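# Move 96-well plate from nest N1 to nest N2

## Task

Carry the 96-well culture plate out of plate nest N1 and into plate nest N2. It counts as done only if the plate rests level within N2's locators, well A1 is at N2's corner labelled A1, the lid is seated all the way down on the plate, and the grippers have released it and moved away.

## Robot and tools

Robot: two arms, left_arm and right_arm, each with a two-finger parallel gripper and a wrist camera. Seen from behind the arms, N1 is the left nest and N2 the right one. At the start the plate is in N1 with A1 at the A1-marked corner, so the plate should be carried without turning it. A short drop of a few millimetres while placing is tolerated; a longer fall at any moment is a failure.

Frame: one shared scene frame for all numbers. Origin on the table surface midway between the arms, +x out across the table, +z up, left_arm on the +y side. Arm bases sit near (+0.037, +0.332, 0) for left_arm and (+0.046, -0.324, 0) for right_arm. The arm names do not match left or right in any picture.

Gripper geometry: fingers extend along the gripper's own +z and close along its y. The reported end_effector_position is the point between the pads, roughly 1 cm short of the fingertips.

The 16-number row (used by execute_actions rows and by move target): one flat list covering both arms, left_arm first, then right_arm, 8 numbers each: x, y, z, qw, qx, qy, qz, opening. x, y, z are an absolute target position for that gripper's end_effector_position in metres; qw..qz an absolute target orientation quaternion, w first. Both are poses in the scene frame, not offsets. opening runs from -1 (closed) to +1 (fully open, 0.094 m). Always fill all 16 numbers even if one arm stays still; for a stationary arm repeat its last reported position and quaternion and the opening it should keep. To hold an orientation steady, resend the same quaternion you chose rather than the drifting reported one.

execute_actions: argument actions is a list with zero or one item. Empty list returns the current state without commanding anything. An item {"rows": [...], "steps": n} runs up to 15 control steps of 1/30 s (default 15); each row is one step, and the final row repeats if rows are fewer than steps. An item {"steps": n} with no rows is a wait of up to 300 steps, measured from the previous result, so your thinking time is included. Optional pictures (true/false) turns camera images on or off. A call that is rejected sends nothing. Rejection happens if a target lies more than 0.6 m from that arm's last reported position along any gripper axis.

move: target is one 16-number row as above; speed is the path's top speed in m/s, 0.002 to 0.5, default 0.25, with rotation capped at twice that value in rad/s. Each gripper follows a straight line toward its pose, both finishing together, over 0.5 to 10 s; longer paths are cut off at 10 s. Openings are applied at the beginning. Paths ignore obstacles and the other arm. Grippers lag, wander and may overshoot speed, notably near full reach. Faster contact means harder impact, and aiming beyond a surface presses harder.

wait: seconds, 0 to 10; the robot receives nothing new.

zoom_image: camera (cam_head_left, cam_head_right, cam_high, cam_low, cam_left_wrist, cam_right_wrist) and region [x0, y0, x1, y1] in that camera's pixels, top-left origin, at most 504 x 504. Head, high and low images are 672x504; wrist images 504x504.

read_manual: optional section, only "licences"; returns licence text, no motion.

finished_scene: scene = current scene number; irreversible, ends and grades the scene, and the goal must still hold then.

Controller behaviour: each control step the commanded pose is limited to 70 mm and 16 degrees from the measured pose, then solved by damped IK with position favoured over orientation. Far targets need several actions; after an action the arm only continues to its last clipped pose. Moves often finish a centimetre or more off, usually low, and tiny commands of a few mm may not move the hand. Reported hand positions get less accurate at long reach. The scene keeps running while you think.

Results: the state line left_arm: ... | right_arm: ... gives each gripper's position and quaternion. grip_measured is the measured finger opening on the command scale; Joint positions ends with the opening in metres. To grip, command about 0.03 below grip_measured; smaller gaps grip lighter. Pads push about 50-62 N each. A move adds a move: line with its ending (done, off_target, moving, held, fault) and limits (paced = pose clipped; held = a check blocked some steps, after which the arm may jump fast), plus each gripper's distance from its pose. HELD marks steps not sent. pose unreachable names an arm whose command the clearance check altered or blocked. Hand target shows where the controller is now driving each gripper. Joint torques are raw drive outputs with offsets and noise. MOTOR HOT warns from 85 °C; at 100 °C the arm stops holding and drops (OVER-TEMPERATURE FAULT), so avoid long loaded holds. FAULT lines mark arm stops.

Avoid: dropping or tilting the plate, knocking anything off the table, the arms striking or pushing each other, hard slams or presses. Objects may occasionally get nudged by outside forces; check the images before releasing and leaving.

Each tool is called after "Request:" as name(argument=value, ...), one argument or row to a line, values as JSON.

## Session

Request:
execute_actions(
  actions=[],
)

Scene clock: 0.00 s of 13200.00 s.
left_arm: end_effector_position=(+0.0662, +0.1129, +0.2468) grip_measured=+1.000 end_effector_quat_wxyz=(+0.175, +0.944, +0.267, +0.083) | right_arm: end_effector_position=(+0.2110, -0.5126, +0.1528) grip_measured=+1.000 end_effector_quat_wxyz=(+0.145, +0.175, +0.974, -0.015)
Joint positions: left_arm=[-1.555  0.687  0.828 -1.433 -0.276  0.976  0.094] | right_arm=[-1.076  0.833  0.657 -1.166 -0.185 -0.599  0.094]
Joint velocities: left_arm=[-0.005 -0.005 -0.007  0.007 -0.051  0.022  0.   ] | right_arm=[ 0.005  0.015  0.002 -0.007 -0.037 -0.051  0.   ]
Joint torques (N m, as the arm reports them, + toward a larger angle): no reading
Hand target (left_arm): +0.066, +0.107, +0.261; +0.191, +0.941, +0.269, +0.077
Hand target (right_arm): +0.216, -0.520, +0.165; +0.156, +0.173, +0.972, -0.026

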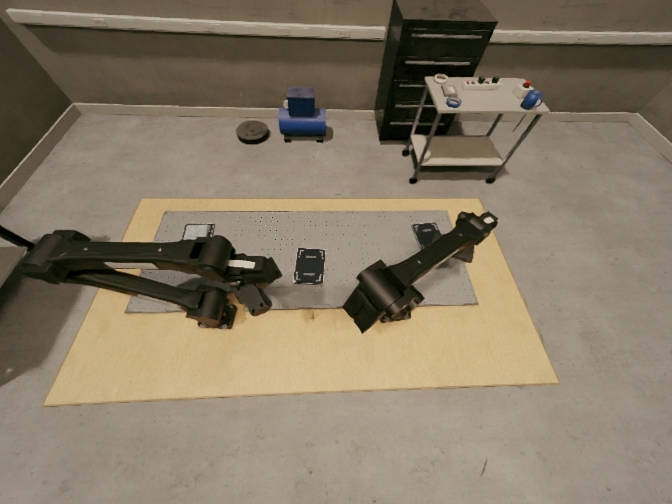

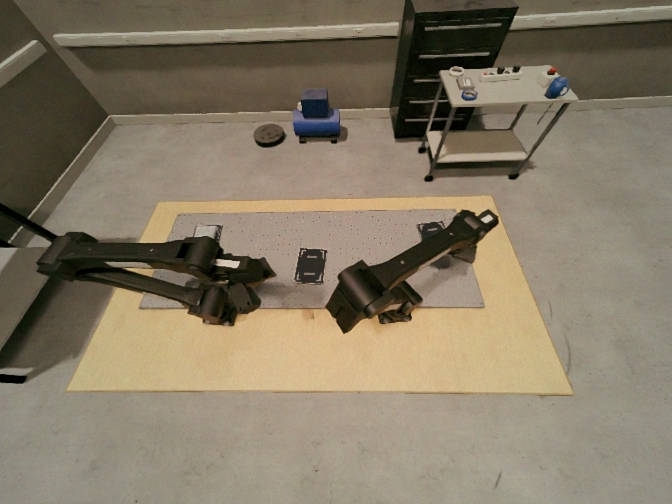

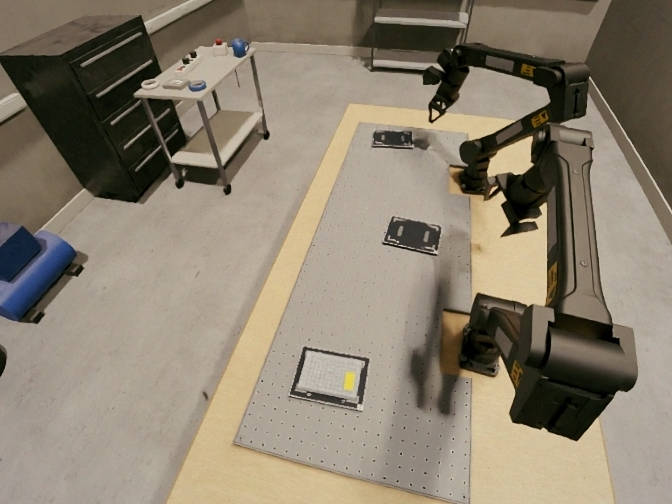

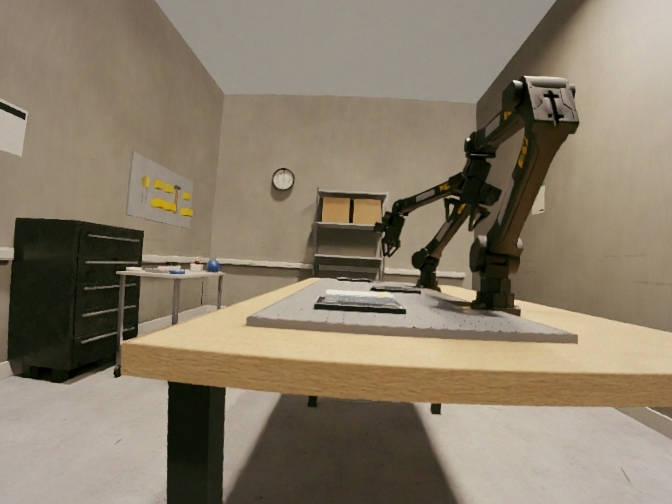

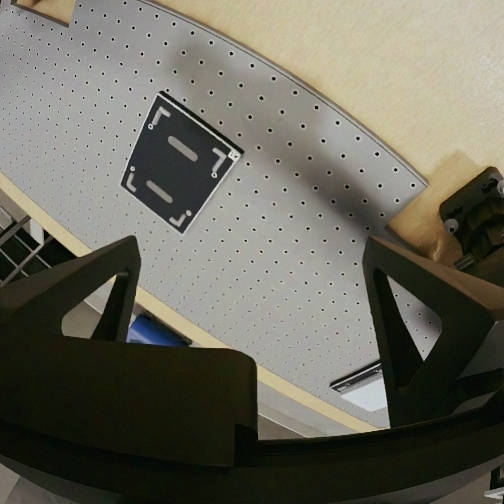

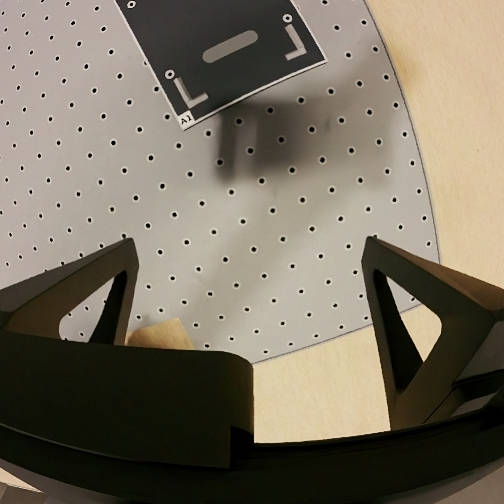

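Request:
move(
  target=[0.40,0.46,0.14,0,0,1,0,1,0.38,-0.52,0.16,0,0,1,0,1],
  speed=0.4,
)

Request:
zoom_image(
  camera="cam_high",
  region=[240,100,480,440],
)

Scene clock: 5.97 s of 13200.00 s.
left_arm: end_effector_position=(+0.3774, +0.4584, +0.1265) grip_measured=+1.000 end_effector_quat_wxyz=(-0.012, +0.010, +1.000, +0.012) | right_arm: end_effector_position=(+0.3639, -0.5145, +0.1423) grip_measured=+1.000 end_effector_quat_wxyz=(-0.016, +0.009, +1.000, +0.010)
Joint positions: left_arm=[ 0.44   1.367  0.984 -1.202 -0.03   0.362  0.094] | right_arm=[-0.638  1.388  1.048 -1.27  -0.001 -0.521  0.094]
Joint velocities: left_arm=[-0.005 -0.015 -0.012 -0.002 -0.022  0.022  0.   ] | right_arm=[-0.005  0.005 -0.002  0.007 -0.066  0.037  0.   ]
Joint torques (N m, as the arm reports them, + toward a larger angle): left_arm=[-0.84 -7.38 13.86  0.4  -0.02 -0.14] | right_arm=[ 0.33 -7.83 13.95 -0.56  0.2   0.02]
Hand target (left_arm): +0.395, +0.468, +0.141; +0.010, +0.000, +1.000, +0.021
Hand target (right_arm): +0.378, -0.521, +0.159; -0.004, +0.002, +1.000, +0.000
Off the commanded pose (left_arm): 0.026 m, 2 deg.
Off the commanded pose (right_arm): 0.025 m, 2 deg.
move: off_target (left_arm, right_arm)
camera_calibration (this result's frames):
cam_left_wrist: T_world_to_cam=[[-0.0152952, -0.999025, -0.0414179, 0.468225], [-0.796208, -0.0128875, 0.604885, 0.231365], [-0.604829, 0.0422291, -0.795235, 0.436197], [0, 0, 0, 1]] pos_world=[0.455201, 0.45233, 0.226323]
cam_right_wrist: T_world_to_cam=[[-0.0245951, -0.999636, -0.0110436, -0.501877], [-0.787468, 0.012567, 0.616228, 0.207491], [-0.615865, 0.0238527, -0.787491, 0.468126], [0, 0, 0, 1]] pos_world=[0.439351, -0.515468, 0.235241]

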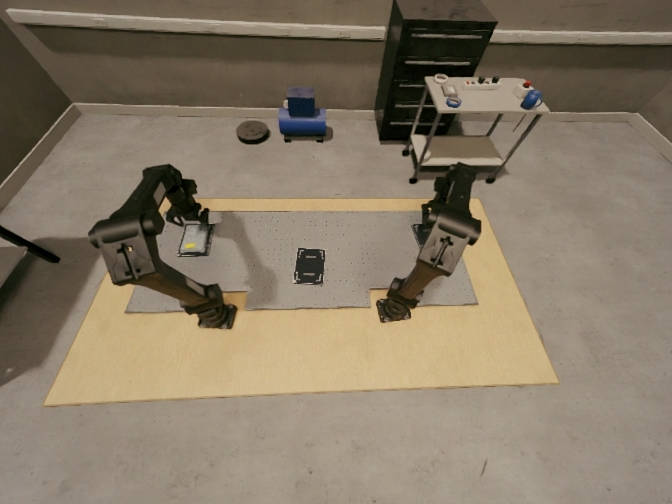

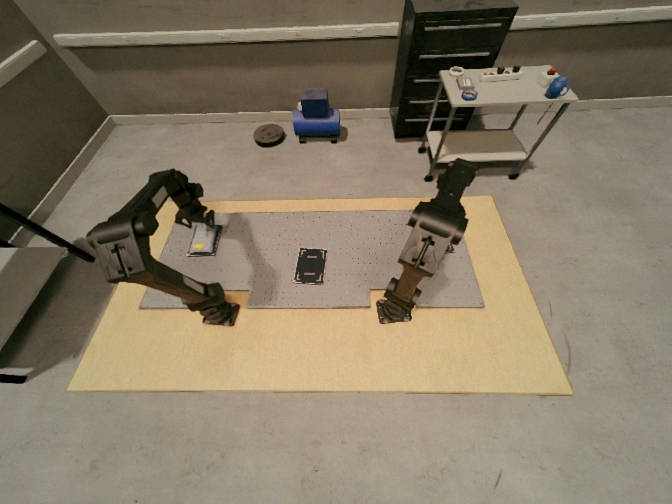

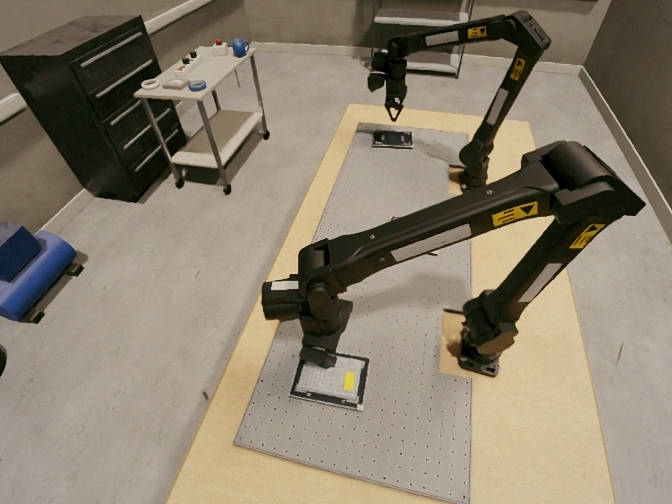

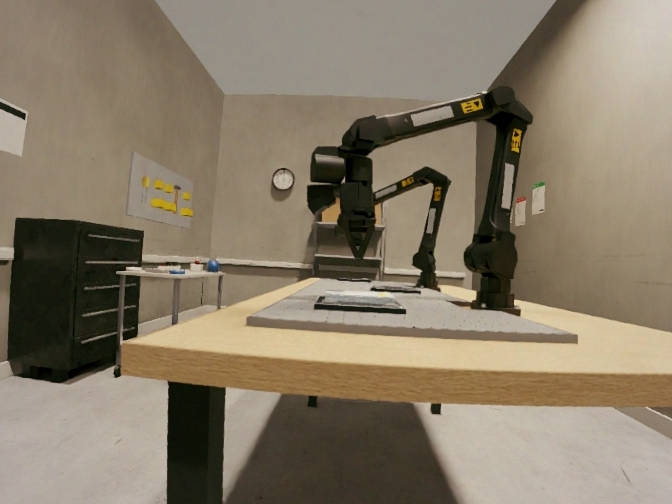

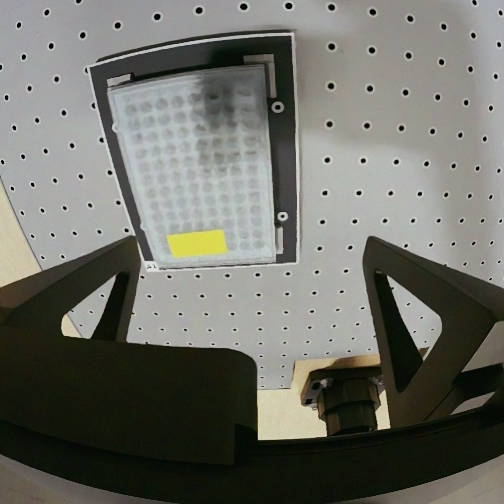

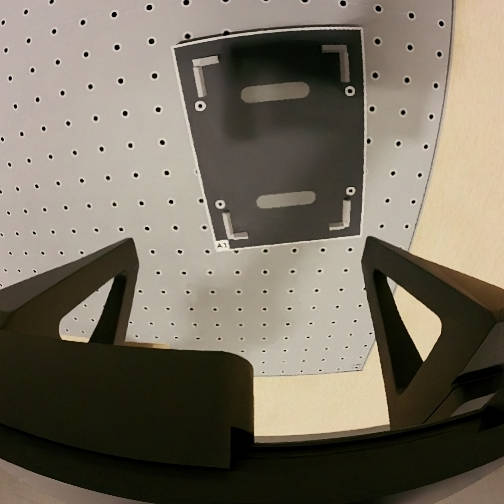

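Region (240, 100, 480, 440) of cam_high's 672x504 image, scaled by 1.482, with more detail than that image has; it fills the left 356 columns of this view, and the rest is white.

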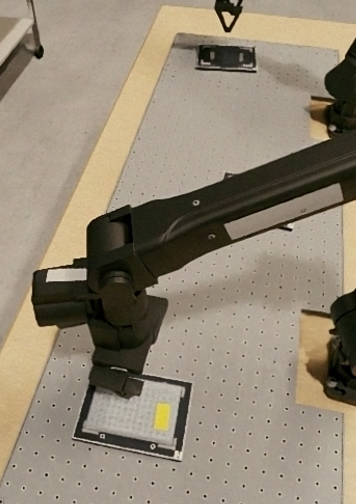

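Request:
move(
  target=[0.395,0.49,0.075,0,-0.045,0.999,0,1,0.39,-0.535,0.085,0,-0.045,0.999,0,1],
)

Scene clock: 8.00 s of 13200.00 s.
left_arm: end_effector_position=(+0.3894, +0.4864, +0.0737) grip_measured=+1.000 end_effector_quat_wxyz=(-0.011, -0.037, +0.999, -0.002) | right_arm: end_effector_position=(+0.3860, -0.5287, +0.0798) grip_measured=+1.000 end_effector_quat_wxyz=(-0.013, -0.042, +0.999, +0.009)
Joint positions: left_arm=[ 0.51   1.494  0.962 -1.061 -0.004  0.337  0.094] | right_arm=[-0.64   1.521  1.011 -1.092 -0.001 -0.625  0.094]
Joint velocities: left_arm=[-0.015 -0.005 -0.017 -0.002 -0.037 -0.007  0.   ] | right_arm=[-0.005  0.005 -0.002 -0.007  0.007 -0.081  0.   ]
Joint torques (N m, as the arm reports them, + toward a larger angle): left_arm=[-0.98 -8.43  9.13  0.58  0.22 -0.15] | right_arm=[ -0.65 -10.31   8.99   0.91   0.06  -0.02]
Hand target (left_arm): +0.395, +0.491, +0.075; -0.001, -0.045, +0.999, +0.001
Hand target (right_arm): +0.390, -0.535, +0.085; -0.000, -0.045, +0.999, -0.000
Off the commanded pose (left_arm): 0.007 m, 2 deg.
Off the commanded pose (right_arm): 0.009 m, 2 deg.
move: done
camera_calibration (this result's frames):
cam_left_wrist: T_world_to_cam=[[0.0789521, -0.99676, -0.0153643, 0.454406], [-0.793736, -0.0721805, 0.603964, 0.30121], [-0.603116, -0.035489, -0.796863, 0.437573], [0, 0, 0, 1]] pos_world=[0.467112, 0.490204, 0.173748]
cam_right_wrist: T_world_to_cam=[[0.0768207, -0.996995, -0.00995688, -0.554102], [-0.7899, -0.0669512, 0.60957, 0.223017], [-0.608405, -0.0389626, -0.79267, 0.397196], [0, 0, 0, 1]] pos_world=[0.460384, -0.52203, 0.173384]

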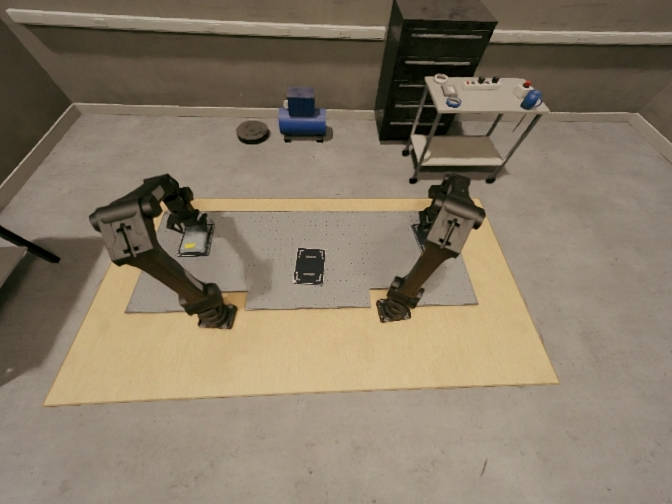

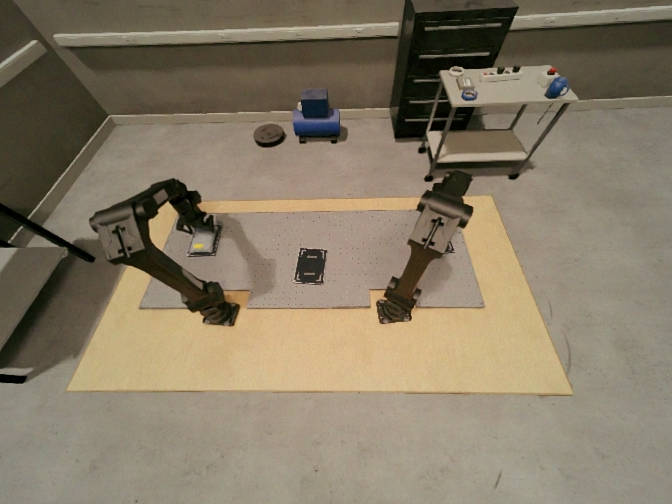

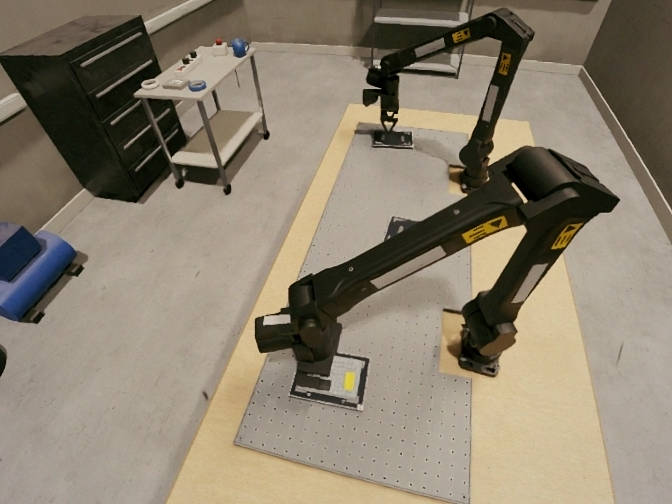

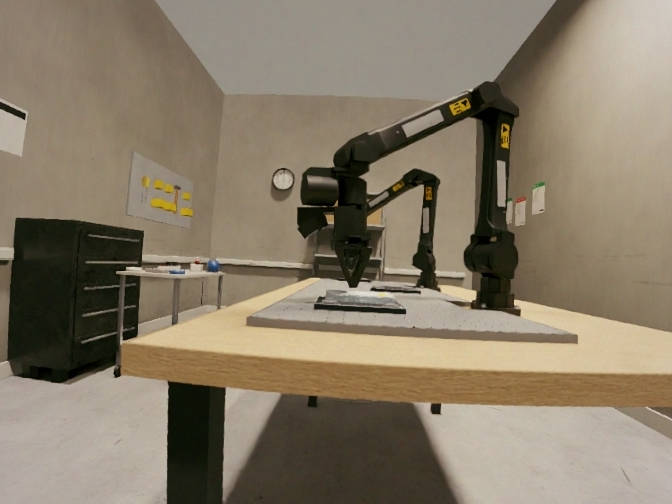

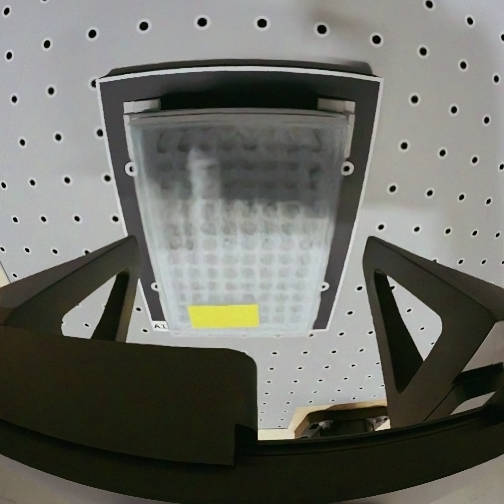

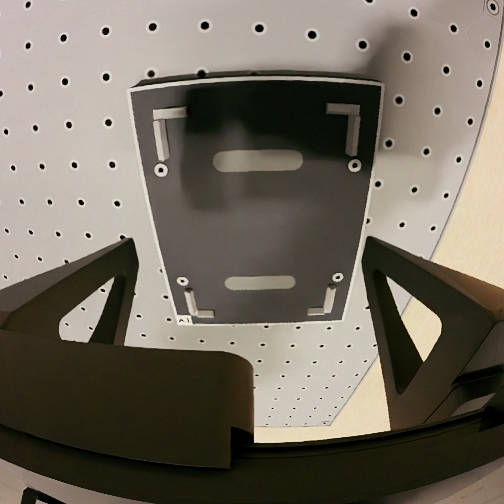

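Request:
move(
  target=[0.372,0.495,0.05,0,-0.04,0.999,0,1,0.30,-0.25,0.15,0,0,1,0,1],
  speed=0.15,
)

Request:
zoom_image(
  camera="cam_low",
  region=[300,260,420,330],
)

Scene clock: 11.93 s of 13200.00 s.
left_arm: end_effector_position=(+0.3681, +0.4884, +0.0466) grip_measured=+1.000 end_effector_quat_wxyz=(-0.013, -0.038, +0.999, -0.003) | right_arm: end_effector_position=(+0.2992, -0.2502, +0.1440) grip_measured=+1.000 end_effector_quat_wxyz=(-0.010, -0.008, +1.000, -0.004)
Joint positions: left_arm=[ 0.538  1.494  0.877 -0.98  -0.004  0.365  0.094] | right_arm=[ 0.189  1.078  0.795 -1.31   0.003  0.273  0.094]
Joint velocities: left_arm=[-0.005  0.005 -0.007 -0.017 -0.007  0.007  0.   ] | right_arm=[-0.015 -0.015 -0.002  0.017  0.022  0.007  0.   ]
Joint torques (N m, as the arm reports them, + toward a larger angle): left_arm=[-0.46 -8.02  8.6   0.67  0.21  0.07] | right_arm=[-0.06 -4.65 10.81 -0.54  0.27  0.23]
Hand target (left_arm): +0.372, +0.495, +0.050; -0.000, -0.040, +0.999, +0.000
Hand target (right_arm): +0.300, -0.251, +0.151; -0.007, -0.000, +1.000, -0.006
Off the commanded pose (left_arm): 0.008 m, 2 deg.
Off the commanded pose (right_arm): 0.006 m, 2 deg.
move: done
camera_calibration (this result's frames):
cam_left_wrist: T_world_to_cam=[[0.0800607, -0.996706, -0.0129165, 0.457131], [-0.791537, -0.0714457, 0.606931, 0.299477], [-0.605855, -0.0383675, -0.79465, 0.405464], [0, 0, 0, 1]] pos_world=[0.4461, 0.492578, 0.146344]
cam_right_wrist: T_world_to_cam=[[0.00816319, -0.999822, 0.0170267, -0.253128], [-0.795752, 0.00381639, 0.605611, 0.154063], [-0.605568, -0.0184928, -0.795579, 0.410856], [0, 0, 0, 1]] pos_world=[0.373464, -0.246073, 0.237875]

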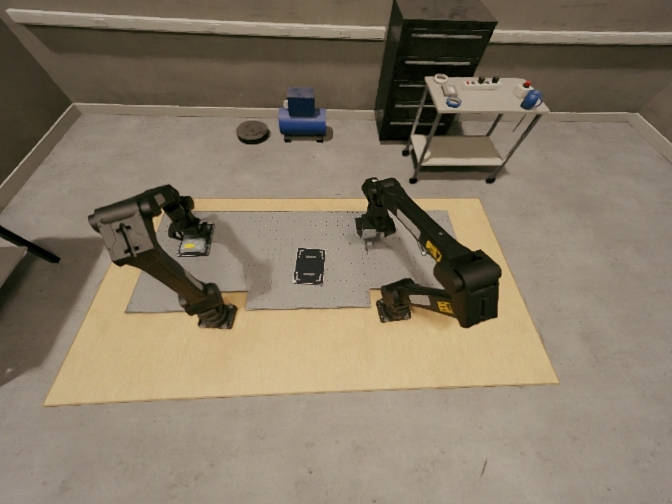

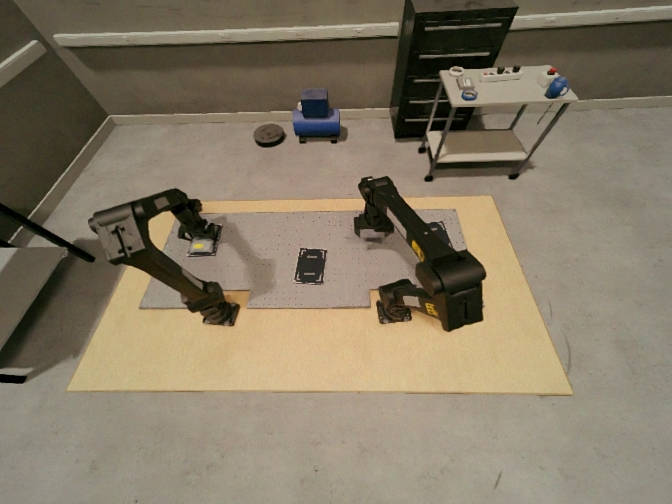

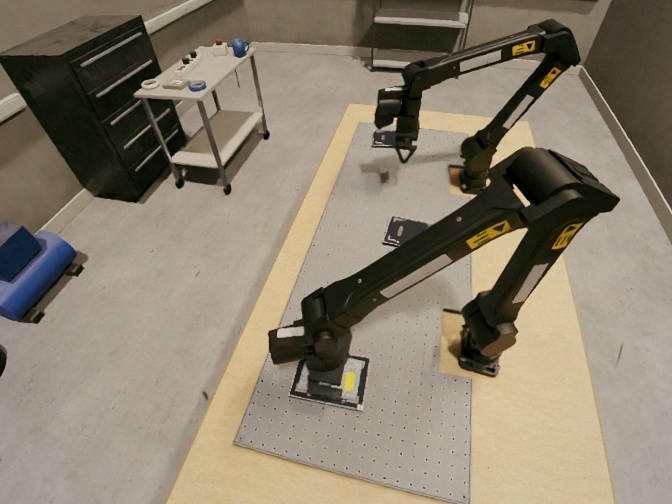

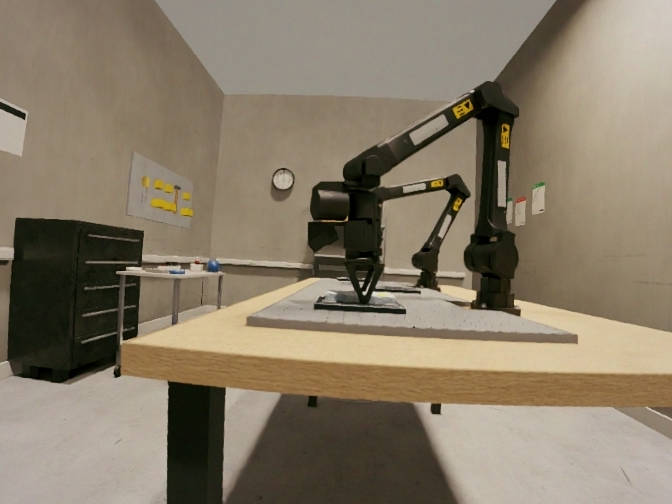

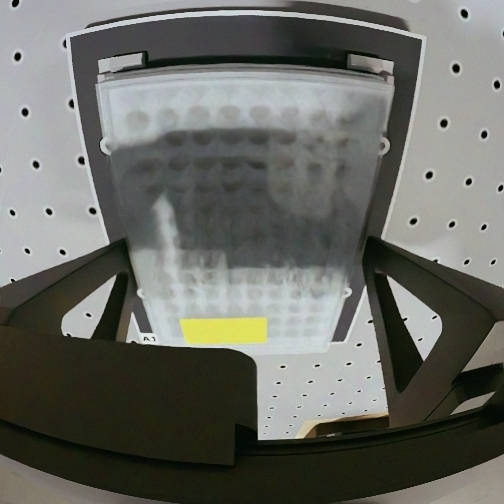

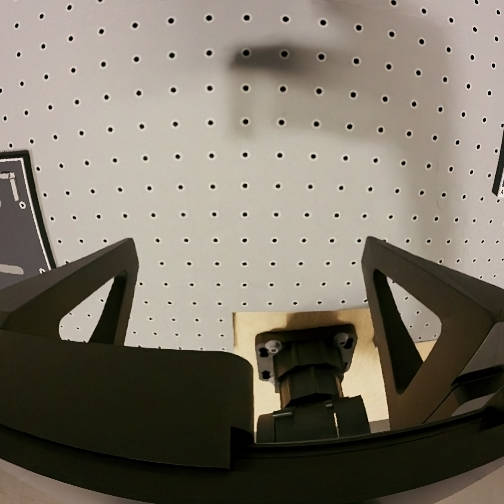

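Region (300, 260, 420, 330) of cam_low's 672x504 image, scaled by 4.200, with more detail than that image has; it fills the top 294 rows of this view, and the rest is white.

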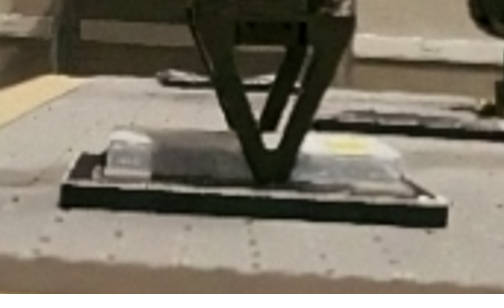

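Already straddling; lower a bit more.

Request:
move(
  target=[0.376,0.498,0.042,0,-0.04,0.999,0,1,0.30,-0.25,0.15,0,0,1,0,1],
  speed=0.03,
)

Request:
move(
  target=[0.376,0.498,0.042,0,-0.04,0.999,0,0.78,0.30,-0.25,0.15,0,0,1,0,1],
)

Request:
zoom_image(
  camera="cam_low",
  region=[300,260,420,330],
)

Scene clock: 13.93 s of 13200.00 s.
left_arm: end_effector_position=(+0.3719, +0.4919, +0.0458) grip_measured=+1.000 end_effector_quat_wxyz=(-0.004, -0.039, +0.999, +0.000) | right_arm: end_effector_position=(+0.2991, -0.2503, +0.1464) grip_measured=+1.000 end_effector_quat_wxyz=(-0.005, -0.006, +1.000, -0.003)
Joint positions: left_arm=[ 0.543  1.496  0.877 -0.959 -0.003  0.368  0.094] | right_arm=[ 0.189  1.068  0.795 -1.31   0.003  0.276  0.094]
Joint velocities: left_arm=[-0.005 -0.005  0.007 -0.017  0.022 -0.051  0.   ] | right_arm=[-0.005 -0.024  0.007  0.017 -0.051  0.022  0.   ]
Joint torques (N m, as the arm reports them, + toward a larger angle): left_arm=[-0.37 -7.11  8.81  0.84  0.19  0.04] | right_arm=[-0.17 -4.41 10.08  0.14 -0.02  0.21]
Hand target (left_arm): +0.376, +0.498, +0.042; -0.000, -0.040, +0.999, +0.000
Hand target (right_arm): +0.300, -0.250, +0.150; -0.000, -0.000, +1.000, -0.000
Off the commanded pose (left_arm): 0.008 m, 0 deg.
Off the commanded pose (right_arm): 0.004 m, 1 deg.
move: done
camera_calibration (this result's frames):
cam_left_wrist: T_world_to_cam=[[0.081874, -0.996463, -0.0189021, 0.459827], [-0.80196, -0.0771296, 0.592378, 0.310571], [-0.59174, -0.0333416, -0.805439, 0.400106], [0, 0, 0, 1]] pos_world=[0.448177, 0.495495, 0.146977]
cam_right_wrist: T_world_to_cam=[[0.00496568, -0.99988, 0.0146777, -0.251986], [-0.801539, 0.00479655, 0.597923, 0.155616], [-0.597922, -0.0147339, -0.801419, 0.412198], [0, 0, 0, 1]] pos_world=[0.372446, -0.246629, 0.240996]

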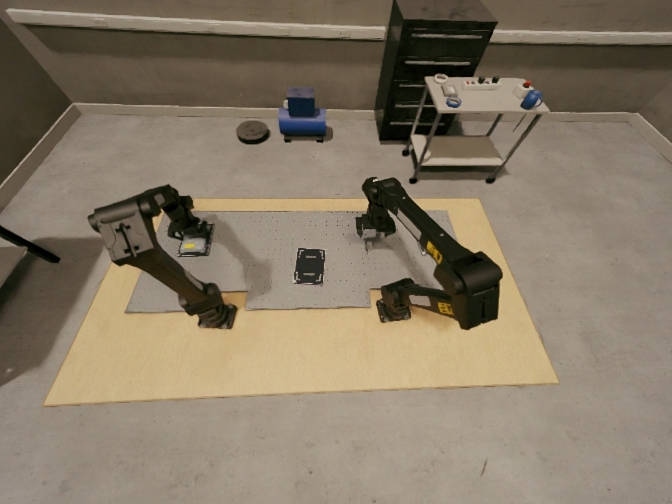

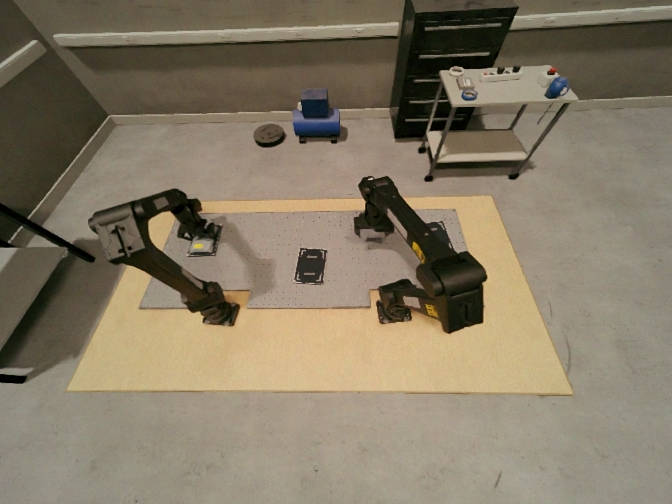

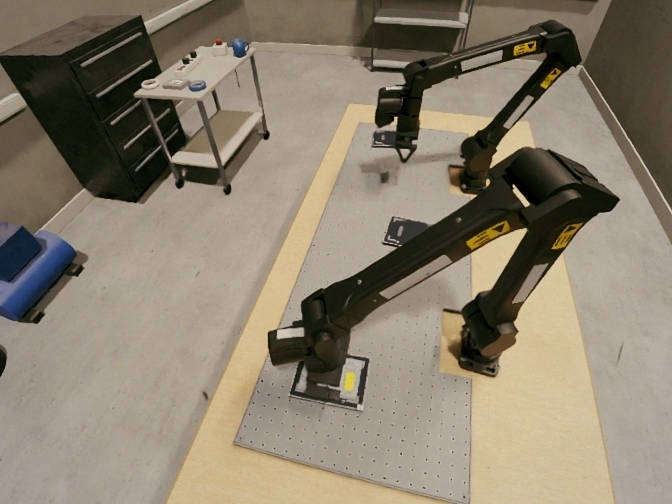

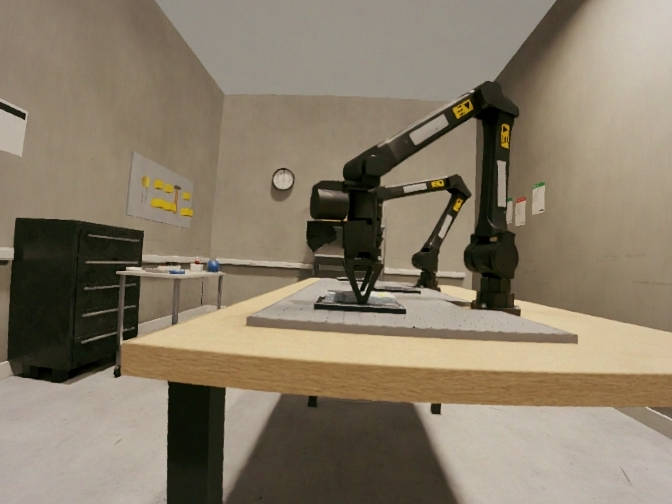

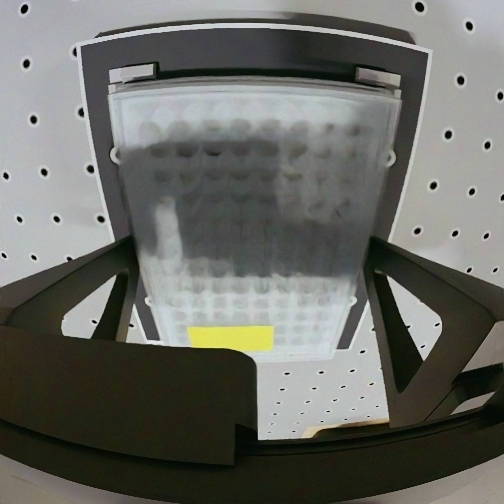

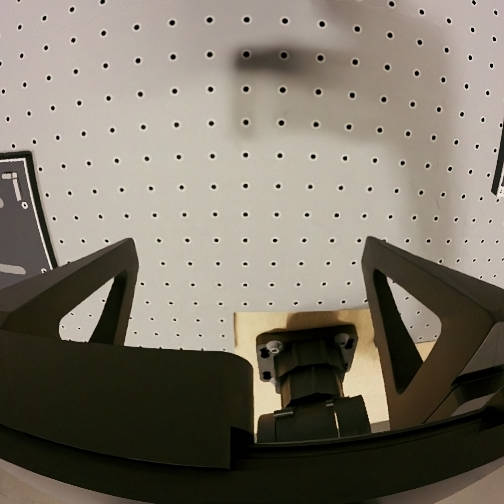

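Scene clock: 14.63 s of 13200.00 s.
left_arm: end_effector_position=(+0.3718, +0.4918, +0.0457) grip_measured=+0.803 end_effector_quat_wxyz=(-0.004, -0.039, +0.999, -0.000) | right_arm: end_effector_position=(+0.2991, -0.2503, +0.1464) grip_measured=+1.000 end_effector_quat_wxyz=(-0.005, -0.006, +1.000, -0.003)
Joint positions: left_arm=[ 0.543  1.496  0.877 -0.959 -0.003  0.368  0.085] | right_arm=[ 0.189  1.068  0.795 -1.31   0.003  0.276  0.094]
Joint velocities: left_arm=[-0.005 -0.015 -0.017  0.017 -0.022  0.007 -0.   ] | right_arm=[ 0.005 -0.015 -0.007  0.002 -0.051 -0.081  0.   ]
Joint torques (N m, as the arm reports them, + toward a larger angle): left_arm=[-0.46 -7.    8.88  0.8   0.21  0.05] | right_arm=[-0.08 -4.94  9.98  0.16 -0.02  0.21]
Hand target (left_arm): +0.376, +0.498, +0.042; -0.000, -0.040, +0.999, +0.000
Hand target (right_arm): +0.300, -0.250, +0.150; +0.000, -0.000, +1.000, +0.000
Off the commanded pose (left_arm): 0.008 m, 0 deg.
Off the commanded pose (right_arm): 0.004 m, 1 deg.
move: done
camera_calibration (this result's frames):
cam_left_wrist: T_world_to_cam=[[0.0818734, -0.996473, -0.01841, 0.459682], [-0.801853, -0.0768306, 0.592561, 0.310329], [-0.591885, -0.0337529, -0.805315, 0.400179], [0, 0, 0, 1]] pos_world=[0.448063, 0.495411, 0.146844]
cam_right_wrist: T_world_to_cam=[[0.00496568, -0.99988, 0.0146777, -0.251986], [-0.801539, 0.00479655, 0.597923, 0.155616], [-0.597922, -0.0147339, -0.801419, 0.412198], [0, 0, 0, 1]] pos_world=[0.372446, -0.246629, 0.240996]

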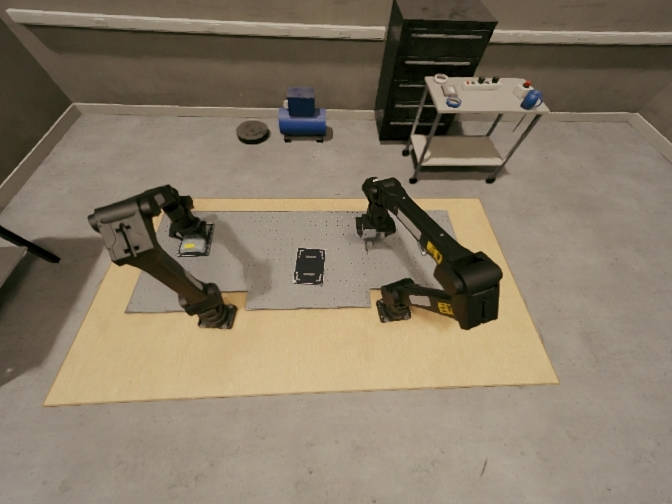

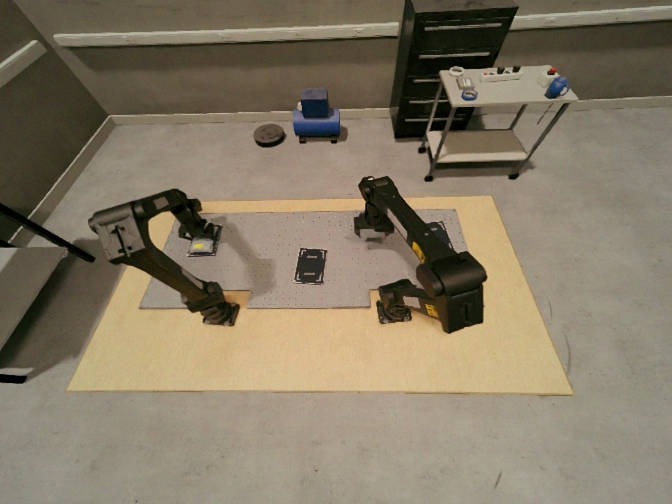

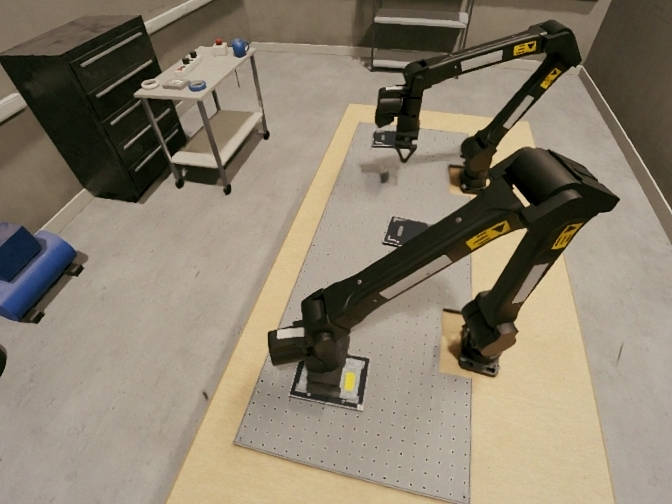

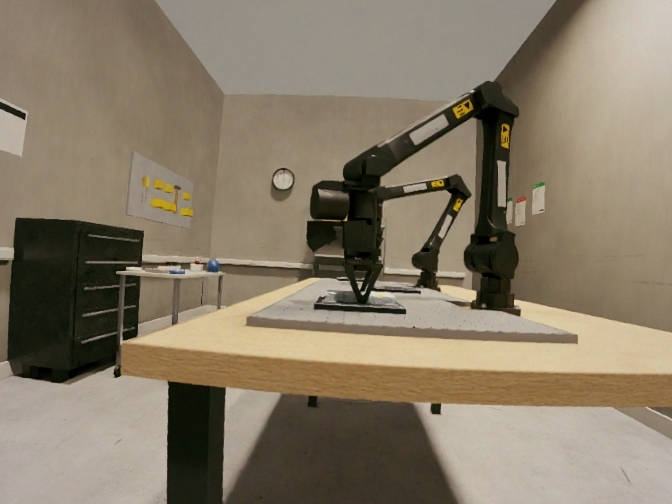

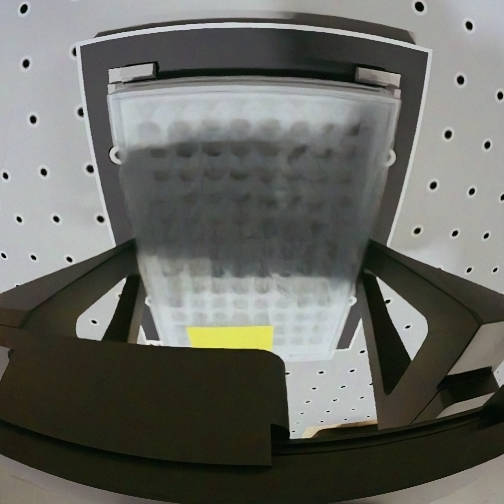

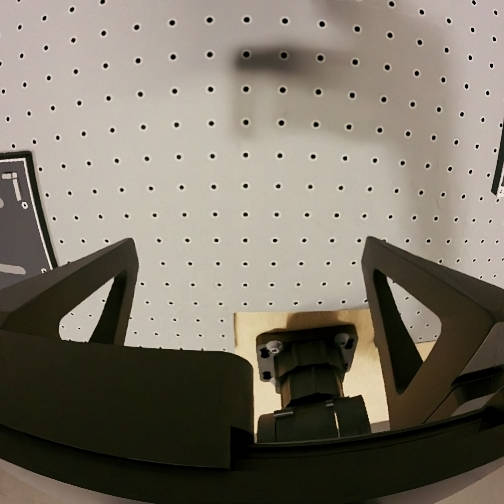

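Region (300, 260, 420, 330) of cam_low's 672x504 image, scaled by 4.200, with more detail than that image has; it fills the top 294 rows of this view, and the rest is white.

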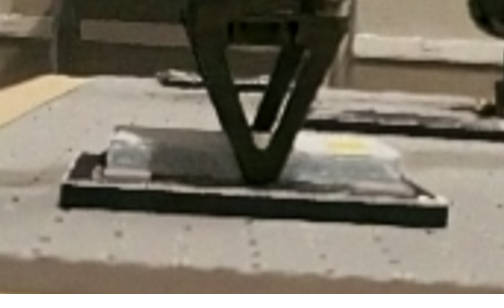

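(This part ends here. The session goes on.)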